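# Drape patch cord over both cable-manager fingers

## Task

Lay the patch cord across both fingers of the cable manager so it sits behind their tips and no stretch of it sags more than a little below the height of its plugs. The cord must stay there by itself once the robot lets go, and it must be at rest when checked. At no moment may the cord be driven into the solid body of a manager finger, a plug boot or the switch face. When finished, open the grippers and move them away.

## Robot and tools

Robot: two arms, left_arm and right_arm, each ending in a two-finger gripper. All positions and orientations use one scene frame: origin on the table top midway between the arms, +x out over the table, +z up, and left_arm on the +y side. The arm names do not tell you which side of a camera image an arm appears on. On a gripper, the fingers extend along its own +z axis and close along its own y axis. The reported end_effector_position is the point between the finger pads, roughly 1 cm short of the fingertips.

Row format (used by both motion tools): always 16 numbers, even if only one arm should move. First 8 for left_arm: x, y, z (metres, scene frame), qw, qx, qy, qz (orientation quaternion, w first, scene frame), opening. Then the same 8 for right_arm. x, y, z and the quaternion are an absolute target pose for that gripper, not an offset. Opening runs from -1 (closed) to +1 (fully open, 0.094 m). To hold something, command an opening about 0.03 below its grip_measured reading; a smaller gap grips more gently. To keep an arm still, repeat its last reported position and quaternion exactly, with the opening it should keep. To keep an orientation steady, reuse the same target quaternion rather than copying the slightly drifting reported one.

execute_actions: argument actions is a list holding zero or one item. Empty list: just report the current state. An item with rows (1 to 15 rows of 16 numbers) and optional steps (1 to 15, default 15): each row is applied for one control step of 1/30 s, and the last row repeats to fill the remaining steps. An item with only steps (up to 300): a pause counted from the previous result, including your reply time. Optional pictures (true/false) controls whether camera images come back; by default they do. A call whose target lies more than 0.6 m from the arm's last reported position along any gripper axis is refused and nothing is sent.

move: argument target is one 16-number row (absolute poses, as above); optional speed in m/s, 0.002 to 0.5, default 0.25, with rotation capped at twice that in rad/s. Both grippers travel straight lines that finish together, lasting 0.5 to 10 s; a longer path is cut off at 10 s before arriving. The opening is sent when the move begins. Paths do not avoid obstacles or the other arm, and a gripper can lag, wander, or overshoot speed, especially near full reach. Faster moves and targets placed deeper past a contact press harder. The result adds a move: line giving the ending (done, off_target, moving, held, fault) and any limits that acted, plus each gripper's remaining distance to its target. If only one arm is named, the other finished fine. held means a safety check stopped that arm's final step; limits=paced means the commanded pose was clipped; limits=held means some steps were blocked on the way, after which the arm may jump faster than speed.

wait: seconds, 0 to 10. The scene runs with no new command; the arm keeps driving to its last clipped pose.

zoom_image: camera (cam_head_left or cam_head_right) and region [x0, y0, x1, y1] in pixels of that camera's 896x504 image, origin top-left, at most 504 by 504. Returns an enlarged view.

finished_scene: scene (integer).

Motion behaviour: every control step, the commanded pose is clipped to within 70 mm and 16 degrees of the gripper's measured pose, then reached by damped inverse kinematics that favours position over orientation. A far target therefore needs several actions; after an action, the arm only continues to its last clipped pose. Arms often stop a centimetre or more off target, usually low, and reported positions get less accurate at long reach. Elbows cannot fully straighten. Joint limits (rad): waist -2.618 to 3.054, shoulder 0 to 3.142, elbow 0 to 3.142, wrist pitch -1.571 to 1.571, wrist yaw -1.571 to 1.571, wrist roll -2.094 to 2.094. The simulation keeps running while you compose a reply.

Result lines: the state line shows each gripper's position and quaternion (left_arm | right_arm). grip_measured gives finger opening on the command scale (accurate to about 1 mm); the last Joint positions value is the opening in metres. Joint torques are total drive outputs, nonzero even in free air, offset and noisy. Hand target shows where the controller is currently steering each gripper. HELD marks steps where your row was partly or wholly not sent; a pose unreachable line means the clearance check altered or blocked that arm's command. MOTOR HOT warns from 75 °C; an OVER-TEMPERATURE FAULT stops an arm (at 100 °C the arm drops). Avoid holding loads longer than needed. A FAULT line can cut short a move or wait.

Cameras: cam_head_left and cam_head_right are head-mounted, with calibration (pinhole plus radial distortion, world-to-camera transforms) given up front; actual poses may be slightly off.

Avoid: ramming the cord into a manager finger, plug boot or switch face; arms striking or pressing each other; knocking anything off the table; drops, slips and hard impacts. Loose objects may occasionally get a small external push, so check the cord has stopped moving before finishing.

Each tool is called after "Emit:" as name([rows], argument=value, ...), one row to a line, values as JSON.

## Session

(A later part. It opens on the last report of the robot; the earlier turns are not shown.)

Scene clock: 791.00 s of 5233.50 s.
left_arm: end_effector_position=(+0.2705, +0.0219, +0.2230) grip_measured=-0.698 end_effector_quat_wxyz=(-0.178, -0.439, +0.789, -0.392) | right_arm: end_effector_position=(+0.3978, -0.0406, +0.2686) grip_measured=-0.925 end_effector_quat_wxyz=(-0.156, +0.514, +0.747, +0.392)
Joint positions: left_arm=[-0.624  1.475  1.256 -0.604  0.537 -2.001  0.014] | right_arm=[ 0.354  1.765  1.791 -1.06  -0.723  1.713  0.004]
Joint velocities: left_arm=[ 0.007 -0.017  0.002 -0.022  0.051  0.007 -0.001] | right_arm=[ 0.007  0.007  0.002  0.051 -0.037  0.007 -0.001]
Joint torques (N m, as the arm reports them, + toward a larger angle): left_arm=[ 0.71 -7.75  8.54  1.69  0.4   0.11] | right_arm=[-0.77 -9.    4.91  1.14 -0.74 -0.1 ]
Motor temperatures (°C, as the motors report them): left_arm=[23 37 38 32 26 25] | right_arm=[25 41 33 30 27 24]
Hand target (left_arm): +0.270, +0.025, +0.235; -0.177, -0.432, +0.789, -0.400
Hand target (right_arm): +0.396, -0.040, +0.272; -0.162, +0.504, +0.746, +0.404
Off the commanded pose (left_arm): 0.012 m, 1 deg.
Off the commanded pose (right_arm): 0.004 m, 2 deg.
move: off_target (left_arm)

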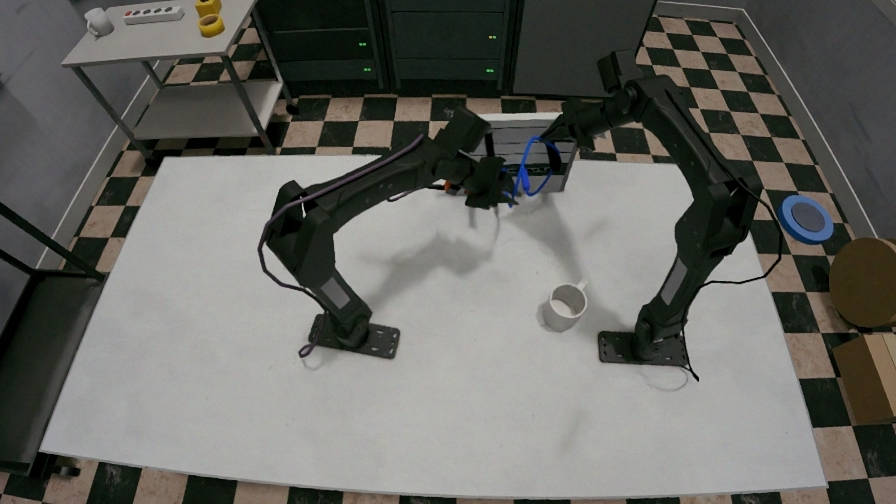

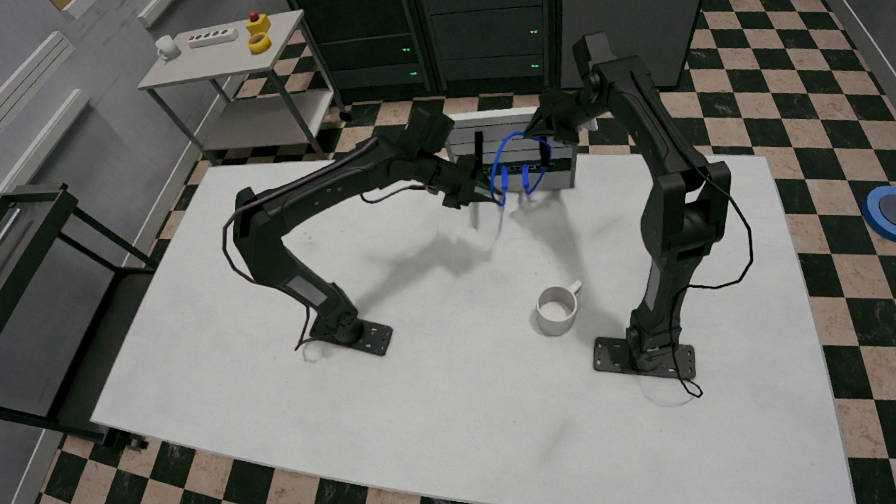

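Emit:
move(target=[0.27,0.022,0.235,-0.178,-0.432,0.789,-0.400,-0.95,0.396,-0.04,0.272,-0.162,0.503,0.745,0.404,-0.96], speed=0.03)

Emit:
move(target=[0.295,0.06,0.275,-0.178,-0.432,0.789,-0.400,-0.95,0.396,-0.04,0.272,-0.162,0.503,0.745,0.404,-0.96], speed=0.03)

Emit:
zoom_image(camera="cam_head_left", region=[400,70,620,240])

Emit:
zoom_image(camera="cam_head_right", region=[390,70,610,240])

Scene clock: 793.23 s of 5233.50 s.
left_arm: end_effector_position=(+0.2704, +0.0221, +0.2228) grip_measured=-0.911 end_effector_quat_wxyz=(-0.178, -0.439, +0.789, -0.391) | right_arm: end_effector_position=(+0.3977, -0.0404, +0.2688) grip_measured=-0.925 end_effector_quat_wxyz=(-0.156, +0.513, +0.747, +0.392)
Joint positions: left_arm=[-0.624  1.475  1.256 -0.605  0.537 -2.     0.004] | right_arm=[ 0.354  1.765  1.791 -1.06  -0.724  1.713  0.004]
Joint velocities: left_arm=[-0.017  0.002  0.002  0.007 -0.037  0.007  0.001] | right_arm=[ 0.007 -0.007 -0.002 -0.022 -0.022 -0.022 -0.   ]
Joint torques (N m, as the arm reports them, + toward a larger angle): left_arm=[ 0.15 -7.27  8.92  1.72  0.34  0.07] | right_arm=[-0.79 -8.99  4.92  1.13 -0.73 -0.1 ]
Motor temperatures (°C, as the motors report them): left_arm=[23 38 38 32 26 25] | right_arm=[25 41 33 30 27 24]
Hand target (left_arm): +0.270, +0.022, +0.235; -0.178, -0.432, +0.789, -0.400
Hand target (right_arm): +0.396, -0.040, +0.272; -0.162, +0.504, +0.746, +0.404
Off the commanded pose (left_arm): 0.012 m, 1 deg.
Off the commanded pose (right_arm): 0.004 m, 2 deg.
move: off_target (left_arm)

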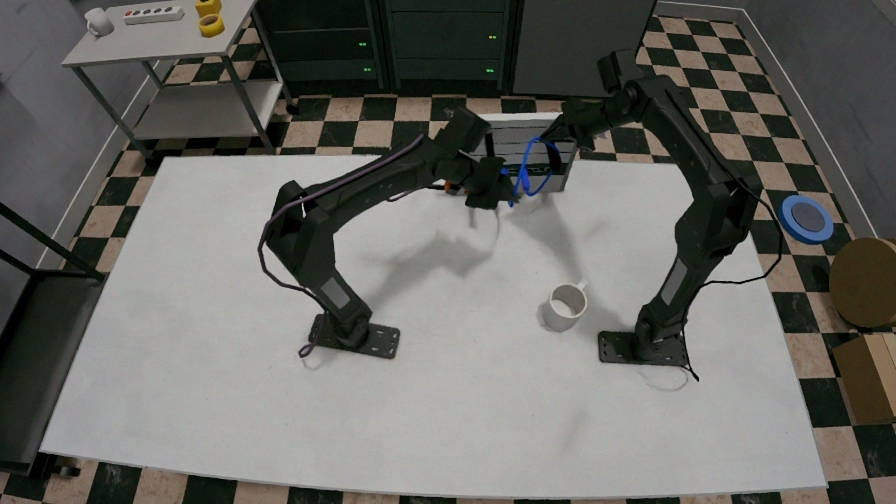

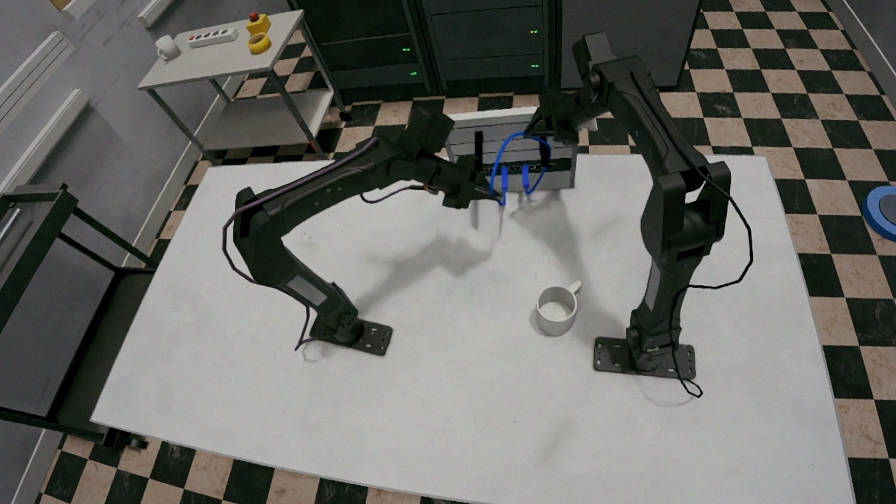

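Scene clock: 795.80 s of 5233.50 s.
left_arm: end_effector_position=(+0.3020, +0.0660, +0.2461) grip_measured=-0.911 end_effector_quat_wxyz=(-0.157, -0.461, +0.791, -0.370) | right_arm: end_effector_position=(+0.3977, -0.0404, +0.2688) grip_measured=-0.925 end_effector_quat_wxyz=(-0.156, +0.513, +0.747, +0.392)
Joint positions: left_arm=[-0.471  1.5    1.424 -0.86   0.571 -1.866  0.004] | right_arm=[ 0.354  1.765  1.791 -1.06  -0.724  1.713  0.004]
Joint velocities: left_arm=[-0.017  0.022  0.002 -0.022 -0.022  0.066 -0.001] | right_arm=[ 0.007 -0.007  0.012 -0.066 -0.007 -0.022 -0.001]
Joint torques (N m, as the arm reports them, + toward a larger angle): left_arm=[ 0.41 -7.86 10.26  1.64  1.16  0.1 ] | right_arm=[-0.78 -9.    4.95  1.14 -0.72 -0.09]
Motor temperatures (°C, as the motors report them): left_arm=[23 38 38 32 26 25] | right_arm=[25 41 33 30 27 24]
Hand target (left_arm): +0.295, +0.061, +0.275; -0.176, -0.432, +0.789, -0.400
Hand target (right_arm): +0.396, -0.040, +0.272; -0.162, +0.504, +0.746, +0.404
Off the commanded pose (left_arm): 0.030 m, 5 deg.
Off the commanded pose (right_arm): 0.004 m, 2 deg.
move: off_target (left_arm)

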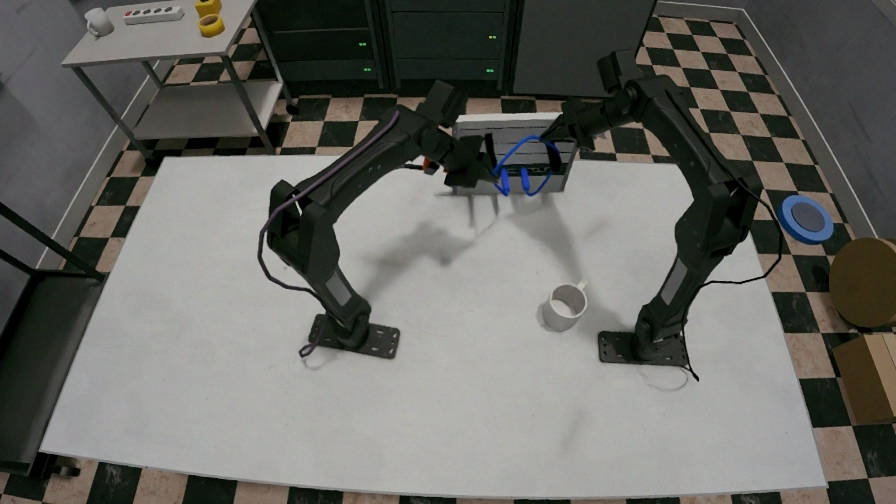

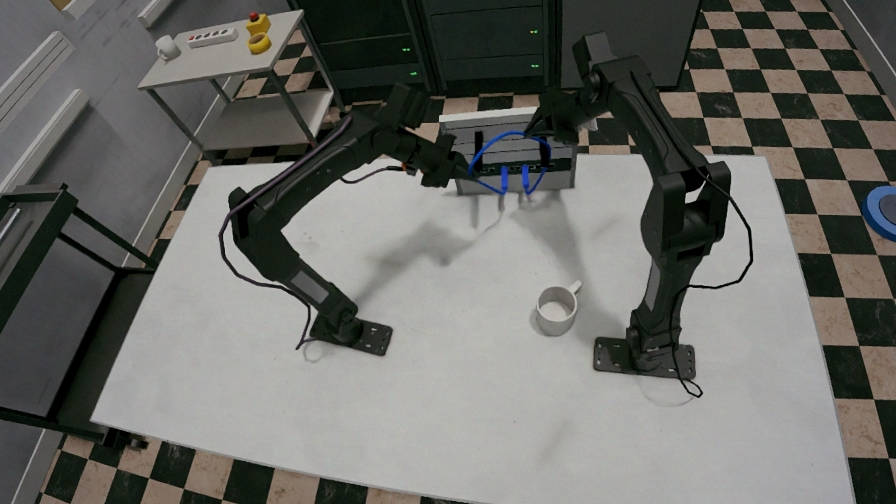

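Region (400, 70, 620, 240) of cam_head_left's 896x504 image, scaled by 2.291, with more detail than that image has; it fills the top 389 rows of this view, and the rest is white.

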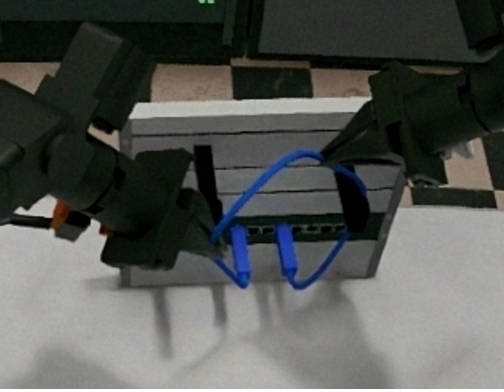

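Region (390, 70, 610, 240) of cam_head_right's 896x504 image, scaled by 2.291, with more detail than that image has; it fills the top 389 rows of this view, and the rest is white.

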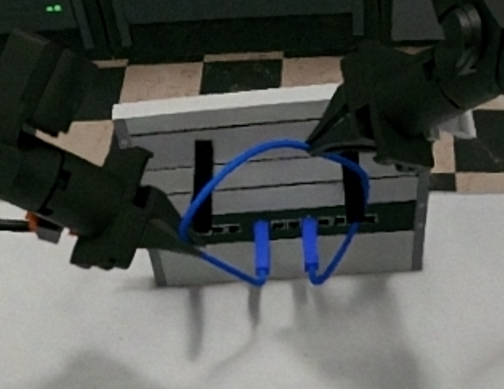

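Emit:
move(target=[0.295,0.05,0.245,-0.178,-0.432,0.789,-0.400,-0.95,0.396,-0.042,0.274,-0.162,0.503,0.745,0.404,-0.86], speed=0.02)

Emit:
move(target=[0.295,0.05,0.245,-0.178,-0.432,0.789,-0.400,-0.95,0.39,-0.07,0.272,-0.162,0.503,0.745,0.404,-0.86], speed=0.015)

Emit:
zoom_image(camera="cam_head_left", region=[440,70,660,240])

Emit:
zoom_image(camera="cam_head_right", region=[430,70,650,240])

Scene clock: 803.03 s of 5233.50 s.
left_arm: end_effector_position=(+0.3028, +0.0521, +0.2425) grip_measured=-0.911 end_effector_quat_wxyz=(-0.168, -0.437, +0.789, -0.397) | right_arm: end_effector_position=(+0.3980, -0.0412, +0.2698) grip_measured=-0.862 end_effector_quat_wxyz=(-0.159, +0.512, +0.746, +0.395)
Joint positions: left_arm=[-0.482  1.502  1.367 -0.742  0.616 -1.871  0.004] | right_arm=[ 0.348  1.765  1.791 -1.06  -0.734  1.71   0.006]
Joint velocities: left_arm=[-0.002 -0.002 -0.002  0.007  0.051  0.051 -0.001] | right_arm=[-0.002  0.007 -0.012 -0.022  0.007  0.007  0.   ]
Joint torques (N m, as the arm reports them, + toward a larger angle): left_arm=[-0.8  -7.9   5.9   1.85  0.47 -0.01] | right_arm=[-0.8  -8.98  5.67  1.02 -0.64 -0.12]
Motor temperatures (°C, as the motors report them): left_arm=[23 38 39 32 27 25] | right_arm=[25 41 33 30 27 24]
Hand target (left_arm): +0.295, +0.050, +0.245; -0.178, -0.432, +0.789, -0.400
Hand target (right_arm): +0.396, -0.042, +0.274; -0.162, +0.504, +0.746, +0.404
Off the commanded pose (left_arm): 0.008 m, 1 deg.
Off the commanded pose (right_arm): 0.005 m, 2 deg.
After step 90, 1.67 s passed at rest.
move: done

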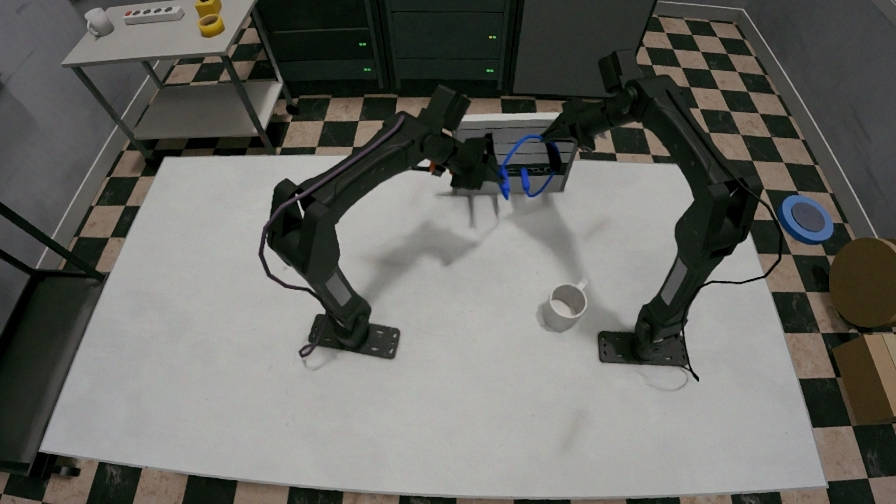

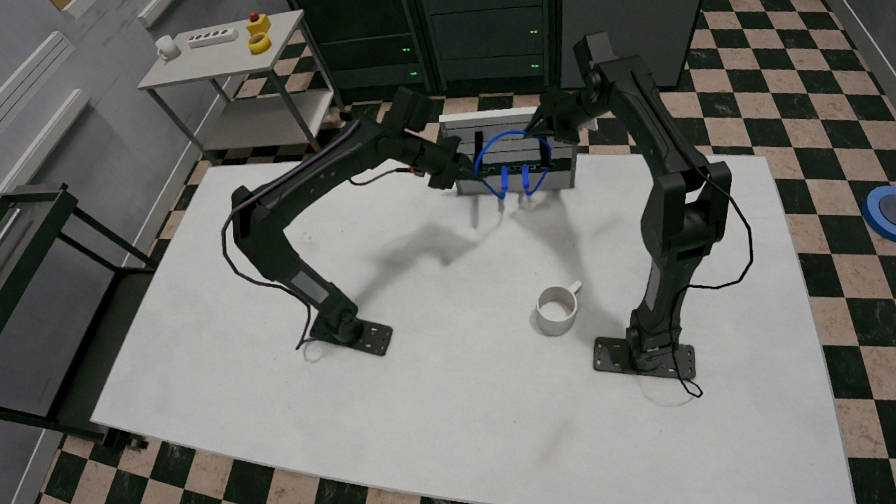

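Scene clock: 805.27 s of 5233.50 s.
left_arm: end_effector_position=(+0.3032, +0.0517, +0.2431) grip_measured=-0.911 end_effector_quat_wxyz=(-0.168, -0.437, +0.789, -0.399) | right_arm: end_effector_position=(+0.3975, -0.0652, +0.2614) grip_measured=-0.862 end_effector_quat_wxyz=(-0.166, +0.510, +0.746, +0.395)
Joint positions: left_arm=[-0.482  1.502  1.367 -0.738  0.616 -1.871  0.004] | right_arm=[ 0.277  1.755  1.75  -1.097 -0.781  1.62   0.006]
Joint velocities: left_arm=[ 0.007  0.022  0.002  0.022 -0.051 -0.037 -0.001] | right_arm=[-0.007 -0.002  0.002  0.007  0.007 -0.066 -0.   ]
Joint torques (N m, as the arm reports them, + toward a larger angle): left_arm=[-0.75 -7.75  5.96  1.82  0.48 -0.05] | right_arm=[ -1.   -10.66   5.4    0.77  -0.54  -0.11]
Motor temperatures (°C, as the motors report them): left_arm=[23 38 38 32 27 25] | right_arm=[25 42 33 30 27 24]
Hand target (left_arm): +0.295, +0.050, +0.245; -0.178, -0.432, +0.789, -0.400
Hand target (right_arm): +0.390, -0.069, +0.272; -0.162, +0.504, +0.746, +0.404
Off the commanded pose (left_arm): 0.009 m, 1 deg.
Off the commanded pose (right_arm): 0.014 m, 1 deg.
move: off_target (right_arm)

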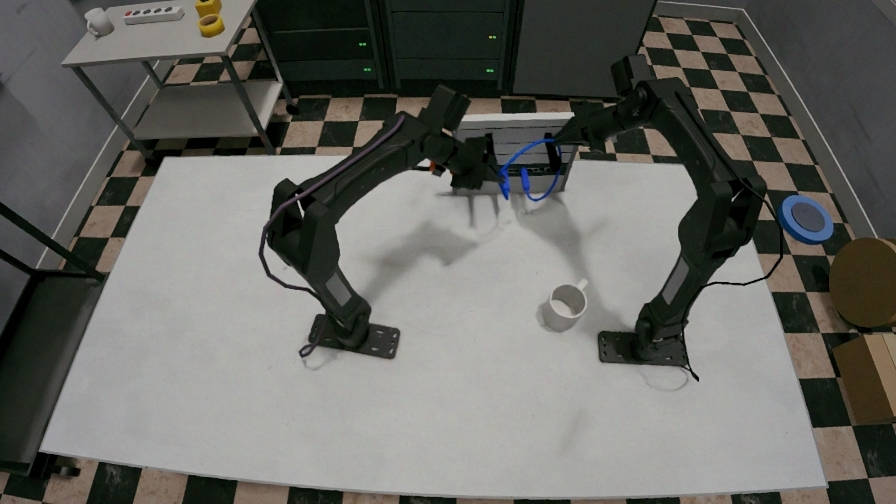

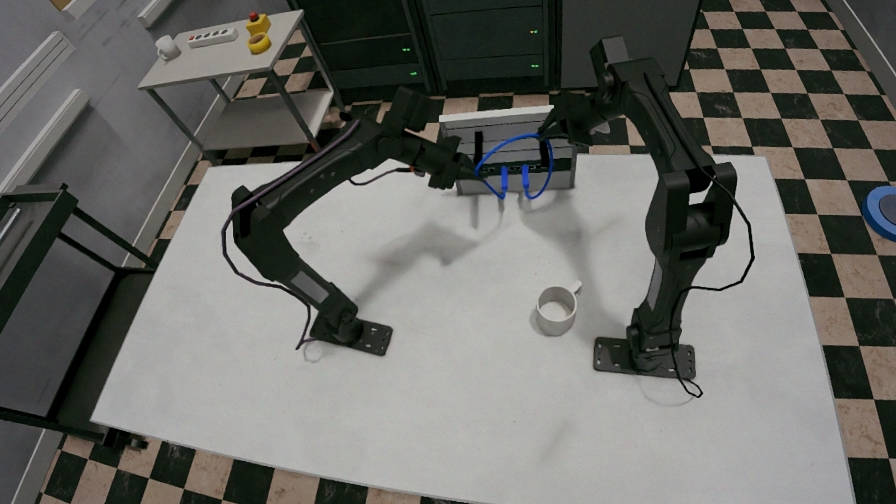

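Region (440, 70, 660, 240) of cam_head_left's 896x504 image, scaled by 2.291, with more detail than that image has; it fills the top 389 rows of this view, and the rest is white.

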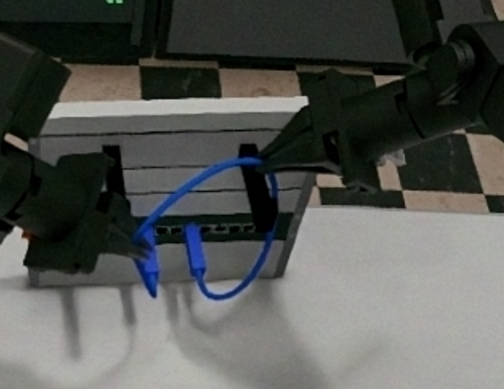

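Region (430, 70, 650, 240) of cam_head_right's 896x504 image, scaled by 2.291, with more detail than that image has; it fills the top 389 rows of this view, and the rest is white.

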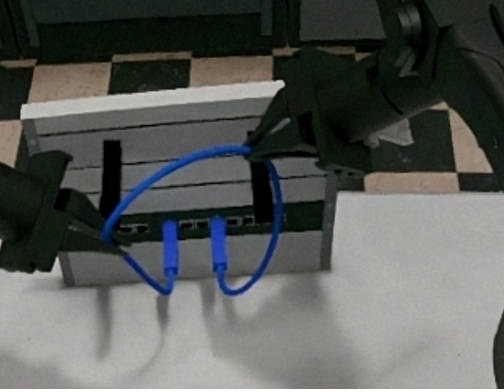

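Emit:
move(target=[0.295,0.05,0.245,-0.178,-0.432,0.789,-0.400,-0.95,0.39,-0.075,0.274,-0.162,0.503,0.745,0.404,-0.76], speed=0.015)

Emit:
zoom_image(camera="cam_head_left", region=[440,70,660,240])

Emit:
zoom_image(camera="cam_head_right", region=[430,70,650,240])

Scene clock: 807.80 s of 5233.50 s.
left_arm: end_effector_position=(+0.3033, +0.0517, +0.2432) grip_measured=-0.911 end_effector_quat_wxyz=(-0.168, -0.437, +0.788, -0.399) | right_arm: end_effector_position=(+0.3960, -0.0705, +0.2604) grip_measured=-0.762 end_effector_quat_wxyz=(-0.169, +0.511, +0.746, +0.392)
Joint positions: left_arm=[-0.482  1.502  1.367 -0.737  0.616 -1.872  0.004] | right_arm=[ 0.263  1.755  1.75  -1.12  -0.789  1.6    0.011]
Joint velocities: left_arm=[-0.012 -0.002 -0.007 -0.007 -0.037  0.007  0.   ] | right_arm=[ 0.002 -0.002  0.007 -0.022  0.037 -0.037  0.001]
Joint torques (N m, as the arm reports them, + toward a larger angle): left_arm=[-0.72 -7.78  5.96  1.83  0.49 -0.04] | right_arm=[ -1.11 -10.42   6.38   0.75  -0.55  -0.09]
Motor temperatures (°C, as the motors report them): left_arm=[23 38 38 32 27 25] | right_arm=[25 42 33 30 27 24]
Hand target (left_arm): +0.295, +0.050, +0.245; -0.178, -0.432, +0.789, -0.400
Hand target (right_arm): +0.390, -0.075, +0.274; -0.162, +0.504, +0.746, +0.404
Off the commanded pose (left_arm): 0.009 m, 1 deg.
Off the commanded pose (right_arm): 0.016 m, 2 deg.
move: off_target (right_arm)

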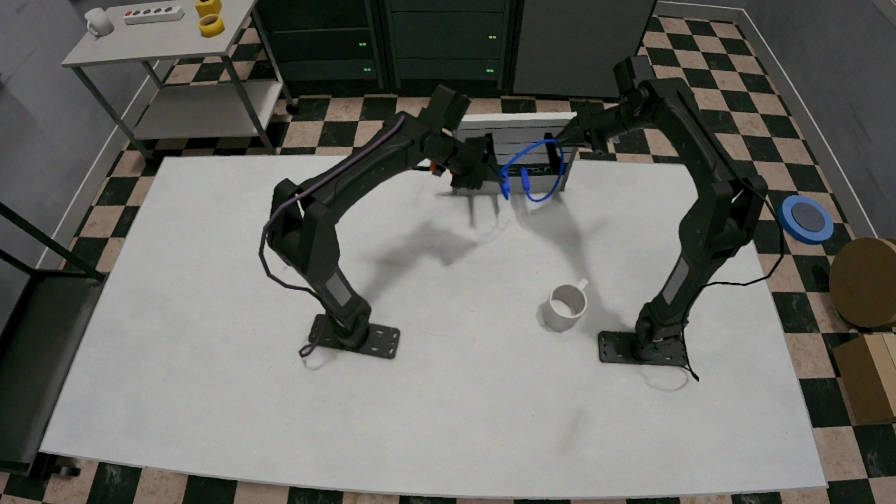

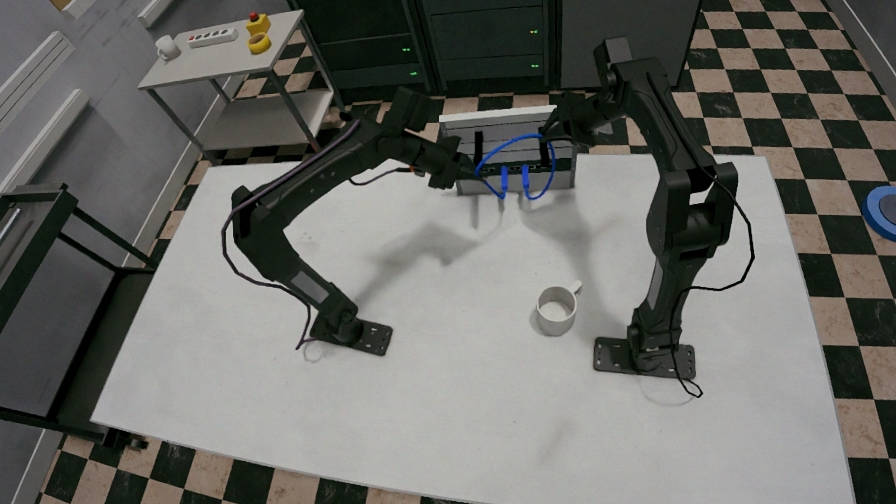

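Region (440, 70, 660, 240) of cam_head_left's 896x504 image, scaled by 2.291, with more detail than that image has; it fills the top 389 rows of this view, and the rest is white.

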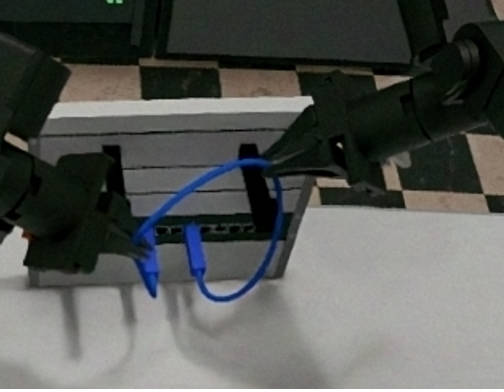

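Region (430, 70, 650, 240) of cam_head_right's 896x504 image, scaled by 2.291, with more detail than that image has; it fills the top 389 rows of this view, and the rest is white.

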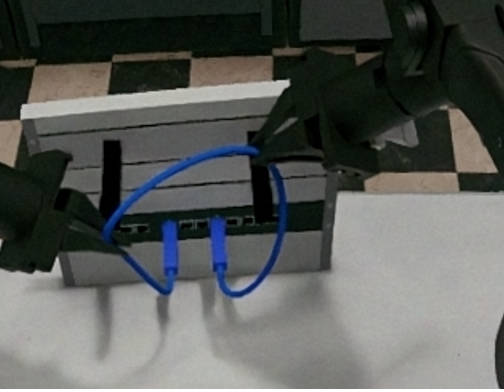

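Emit:
zoom_image(camera="cam_head_left", region=[520,120,600,200])

Emit:
zoom_image(camera="cam_head_right", region=[510,115,590,195])

Region (520, 120, 600, 200) of cam_head_left's 896x504 image, scaled by 6.300, with more detail than that image has.

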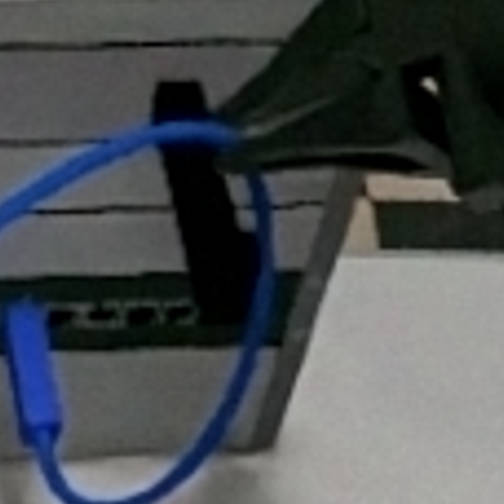

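Region (510, 115, 590, 195) of cam_head_right's 896x504 image, scaled by 6.300, with more detail than that image has.

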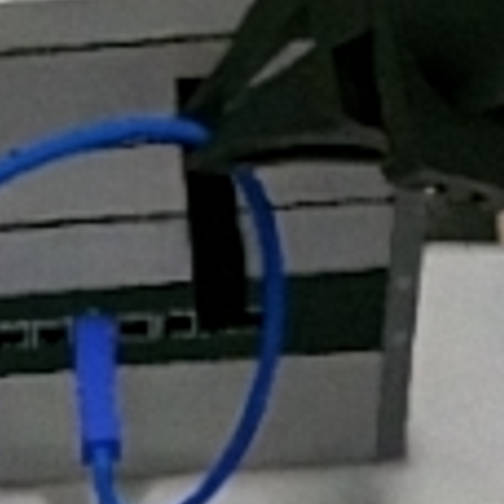

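Emit:
move(target=[0.295,0.05,0.245,-0.178,-0.432,0.789,-0.400,-0.95,0.39,-0.072,0.272,-0.162,0.503,0.745,0.404,-0.96], speed=0.015)

Emit:
move(target=[0.295,0.05,0.245,-0.178,-0.432,0.789,-0.400,-0.95,0.385,-0.032,0.285,-0.162,0.503,0.745,0.404,-0.96], speed=0.02)

Emit:
zoom_image(camera="cam_head_left", region=[420,70,640,240])

Emit:
zoom_image(camera="cam_head_right", region=[410,70,630,240])

Scene clock: 811.77 s of 5233.50 s.
left_arm: end_effector_position=(+0.3034, +0.0516, +0.2433) grip_measured=-0.911 end_effector_quat_wxyz=(-0.168, -0.437, +0.788, -0.399) | right_arm: end_effector_position=(+0.3958, -0.0704, +0.2603) grip_measured=-0.916 end_effector_quat_wxyz=(-0.169, +0.510, +0.746, +0.392)
Joint positions: left_arm=[-0.482  1.502  1.367 -0.737  0.616 -1.872  0.004] | right_arm=[ 0.263  1.755  1.75  -1.121 -0.79   1.599  0.004]
Joint velocities: left_arm=[ 0.007 -0.007 -0.012  0.007 -0.051 -0.051  0.   ] | right_arm=[-0.002  0.002  0.007 -0.051  0.022  0.037 -0.002]
Joint torques (N m, as the arm reports them, + toward a larger angle): left_arm=[-0.75 -7.83  5.96  1.82  0.47 -0.07] | right_arm=[ -0.31 -10.54   5.57   0.88  -0.5    0.02]
Motor temperatures (°C, as the motors report them): left_arm=[23 39 38 32 27 25] | right_arm=[25 43 33 30 27 24]
Hand target (left_arm): +0.295, +0.050, +0.245; -0.178, -0.432, +0.789, -0.400
Hand target (right_arm): +0.390, -0.072, +0.272; -0.162, +0.504, +0.746, +0.404
Off the commanded pose (left_arm): 0.009 m, 1 deg.
Off the commanded pose (right_arm): 0.013 m, 2 deg.
move: off_target (right_arm)

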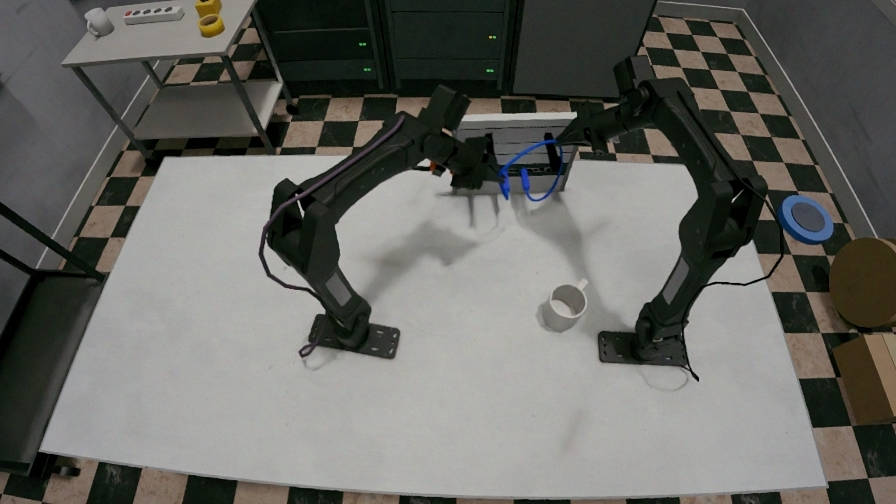

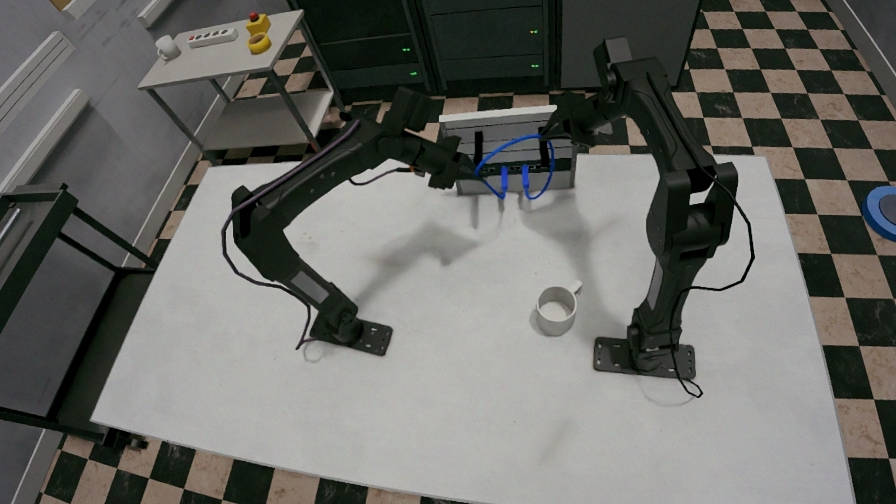

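Scene clock: 814.33 s of 5233.50 s.
left_arm: end_effector_position=(+0.3034, +0.0515, +0.2434) grip_measured=-0.911 end_effector_quat_wxyz=(-0.168, -0.437, +0.788, -0.400) | right_arm: end_effector_position=(+0.3865, -0.0392, +0.2580) grip_measured=-0.916 end_effector_quat_wxyz=(-0.178, +0.528, +0.742, +0.374)
Joint positions: left_arm=[-0.482  1.502  1.367 -0.736  0.617 -1.872  0.004] | right_arm=[ 0.363  1.755  1.75  -1.075 -0.73   1.739  0.004]
Joint velocities: left_arm=[-0.022 -0.017 -0.012 -0.051 -0.051 -0.022 -0.   ] | right_arm=[-0.027  0.012  0.012  0.037 -0.007 -0.037  0.002]
Joint torques (N m, as the arm reports them, + toward a larger angle): left_arm=[-0.81 -7.85  5.99  1.82  0.47 -0.05] | right_arm=[  1.22 -10.09   9.45   1.06  -0.52   0.01]
Motor temperatures (°C, as the motors report them): left_arm=[23 39 38 32 27 25] | right_arm=[25 43 34 30 27 24]
Hand target (left_arm): +0.295, +0.050, +0.245; -0.178, -0.432, +0.789, -0.400
Hand target (right_arm): +0.385, -0.032, +0.285; -0.162, +0.504, +0.746, +0.405
Off the commanded pose (left_arm): 0.009 m, 1 deg.
Off the commanded pose (right_arm): 0.028 m, 5 deg.
move: off_target (right_arm)

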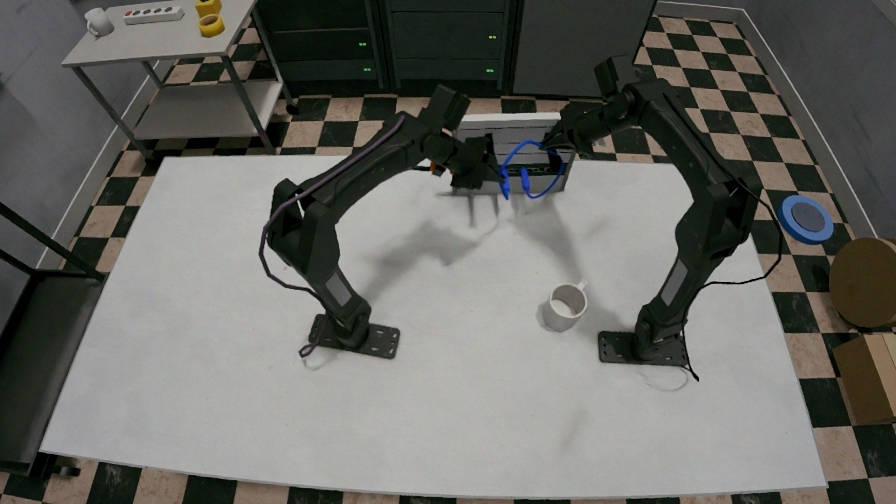

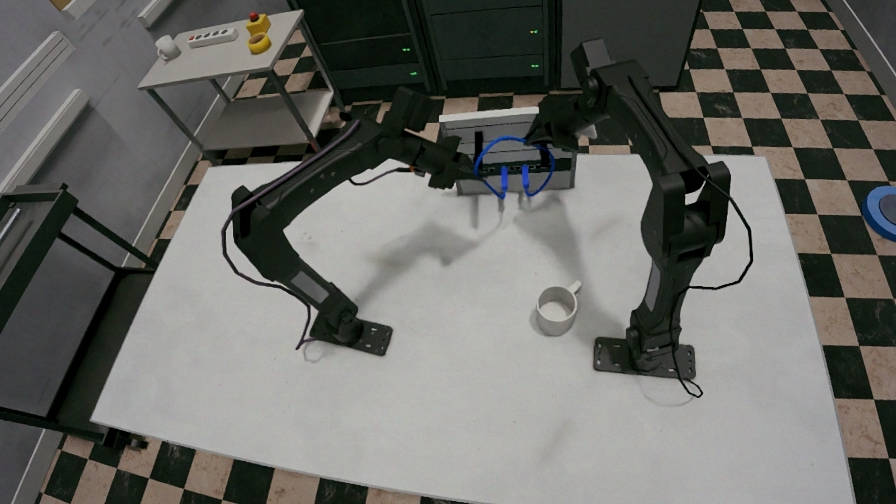

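Region (420, 70, 640, 240) of cam_head_left's 896x504 image, scaled by 2.291, with more detail than that image has; it fills the top 389 rows of this view, and the rest is white.

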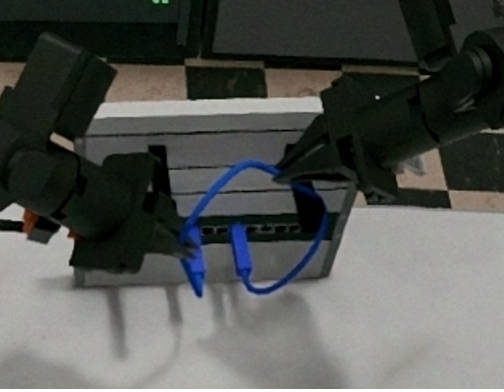

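Region (410, 70, 630, 240) of cam_head_right's 896x504 image, scaled by 2.291, with more detail than that image has; it fills the top 389 rows of this view, and the rest is white.

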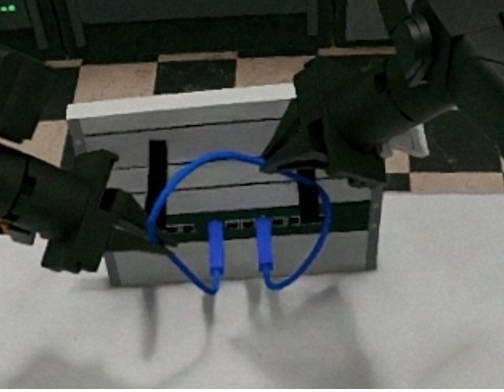

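Emit:
move(target=[0.30,0.05,0.245,-0.178,-0.432,0.789,-0.400,-0.72,0.397,-0.036,0.29,-0.162,0.503,0.745,0.404,-0.96], speed=0.015)

Emit:
move(target=[0.30,0.055,0.285,-0.178,-0.432,0.789,-0.400,-0.72,0.397,-0.036,0.29,-0.162,0.503,0.745,0.404,-0.96], speed=0.02)

Emit:
zoom_image(camera="cam_head_left", region=[420,70,640,240])

Emit:
zoom_image(camera="cam_head_right", region=[410,70,630,240])

Scene clock: 819.43 s of 5233.50 s.
left_arm: end_effector_position=(+0.3022, +0.0508, +0.2441) grip_measured=-0.722 end_effector_quat_wxyz=(-0.172, -0.435, +0.788, -0.400) | right_arm: end_effector_position=(+0.3911, -0.0384, +0.2761) grip_measured=-0.916 end_effector_quat_wxyz=(-0.167, +0.519, +0.745, +0.384)
Joint positions: left_arm=[-0.482  1.502  1.367 -0.736  0.625 -1.872  0.013] | right_arm=[ 0.363  1.771  1.836 -1.118 -0.726  1.728  0.004]
Joint velocities: left_arm=[-0.007  0.002 -0.002 -0.007 -0.007 -0.051 -0.   ] | right_arm=[-0.012  0.007 -0.012 -0.022  0.007 -0.022  0.   ]
Joint torques (N m, as the arm reports them, + toward a larger angle): left_arm=[-0.08 -6.48  7.16  1.76  0.46  0.03] | right_arm=[-0.72 -7.56  9.58  1.02 -0.63 -0.09]
Motor temperatures (°C, as the motors report them): left_arm=[23 39 37 32 27 25] | right_arm=[25 43 35 30 27 24]
Hand target (left_arm): +0.300, +0.050, +0.245; -0.178, -0.432, +0.789, -0.400
Hand target (right_arm): +0.397, -0.036, +0.290; -0.162, +0.504, +0.746, +0.405
Off the commanded pose (left_arm): 0.003 m, 1 deg.
Off the commanded pose (right_arm): 0.015 m, 3 deg.
move: off_target (right_arm)

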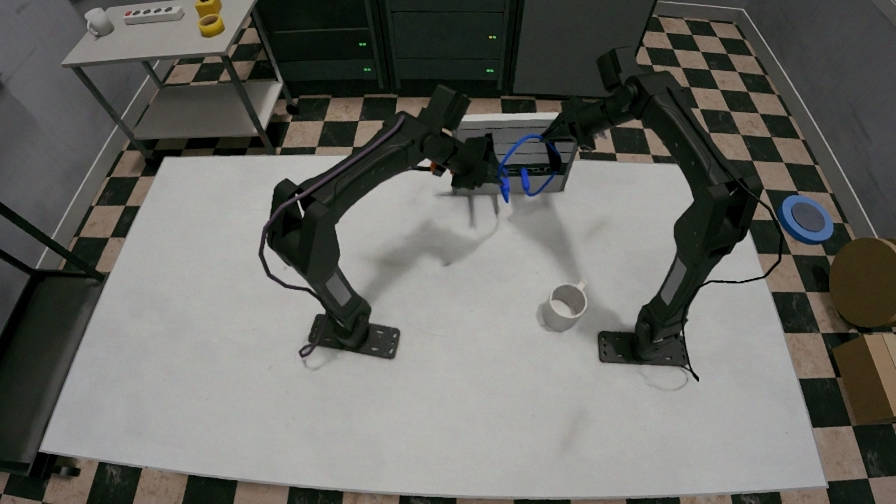

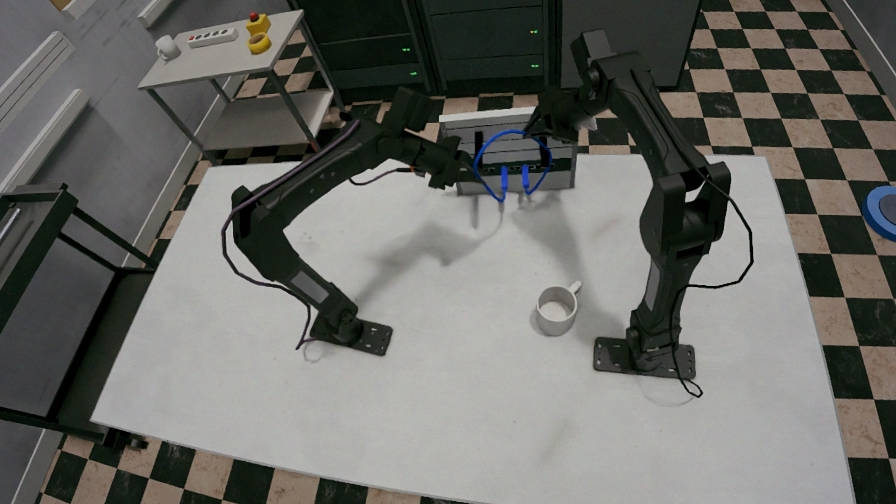

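Scene clock: 821.77 s of 5233.50 s.
left_arm: end_effector_position=(+0.2976, +0.0553, +0.2850) grip_measured=-0.722 end_effector_quat_wxyz=(-0.172, -0.433, +0.787, -0.404) | right_arm: end_effector_position=(+0.3913, -0.0388, +0.2757) grip_measured=-0.916 end_effector_quat_wxyz=(-0.166, +0.520, +0.746, +0.383)
Joint positions: left_arm=[-0.478  1.502  1.527 -0.89   0.63  -1.871  0.013] | right_arm=[ 0.363  1.771  1.836 -1.118 -0.723  1.727  0.004]
Joint velocities: left_arm=[ 0.007  0.007  0.007 -0.066  0.007 -0.022  0.   ] | right_arm=[-0.007  0.007 -0.007  0.037  0.007 -0.037 -0.   ]
Joint torques (N m, as the arm reports them, + toward a larger angle): left_arm=[ 0.65 -4.65  8.4   1.65  0.5   0.16] | right_arm=[-0.69 -7.69  9.51  1.02 -0.69 -0.1 ]
Motor temperatures (°C, as the motors report them): left_arm=[23 38 38 32 27 25] | right_arm=[25 42 35 30 27 24]
Hand target (left_arm): +0.300, +0.055, +0.285; -0.178, -0.432, +0.788, -0.401
Hand target (right_arm): +0.397, -0.036, +0.290; -0.162, +0.504, +0.746, +0.405
Off the commanded pose (left_arm): 0.002 m, 1 deg.
Off the commanded pose (right_arm): 0.016 m, 3 deg.
move: off_target (right_arm)

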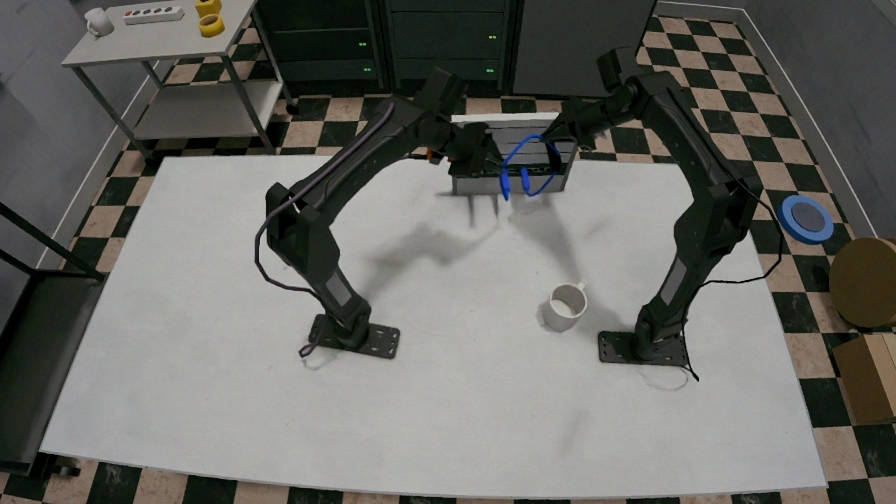

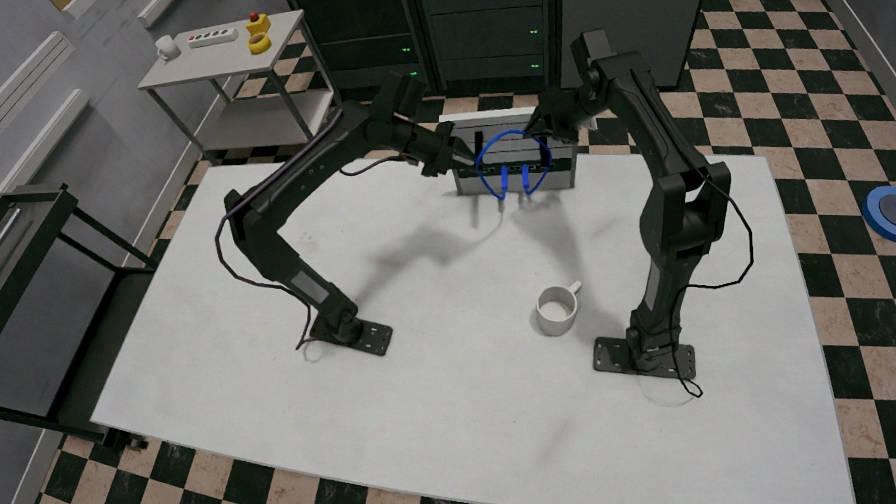

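Region (420, 70, 640, 240) of cam_head_left's 896x504 image, scaled by 2.291, with more detail than that image has; it fills the top 389 rows of this view, and the rest is white.

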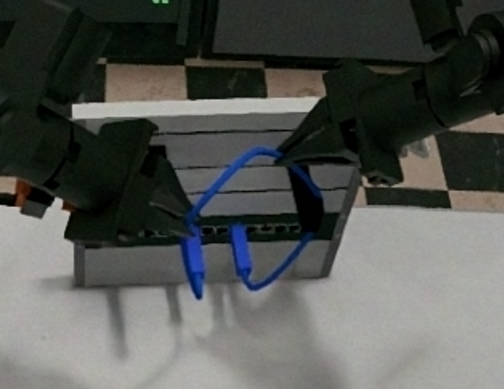

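Region (410, 70, 630, 240) of cam_head_right's 896x504 image, scaled by 2.291, with more detail than that image has; it fills the top 389 rows of this view, and the rest is white.

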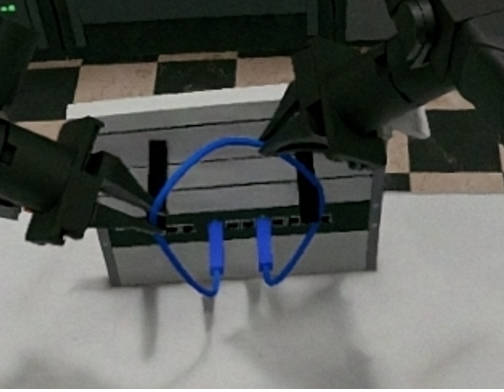

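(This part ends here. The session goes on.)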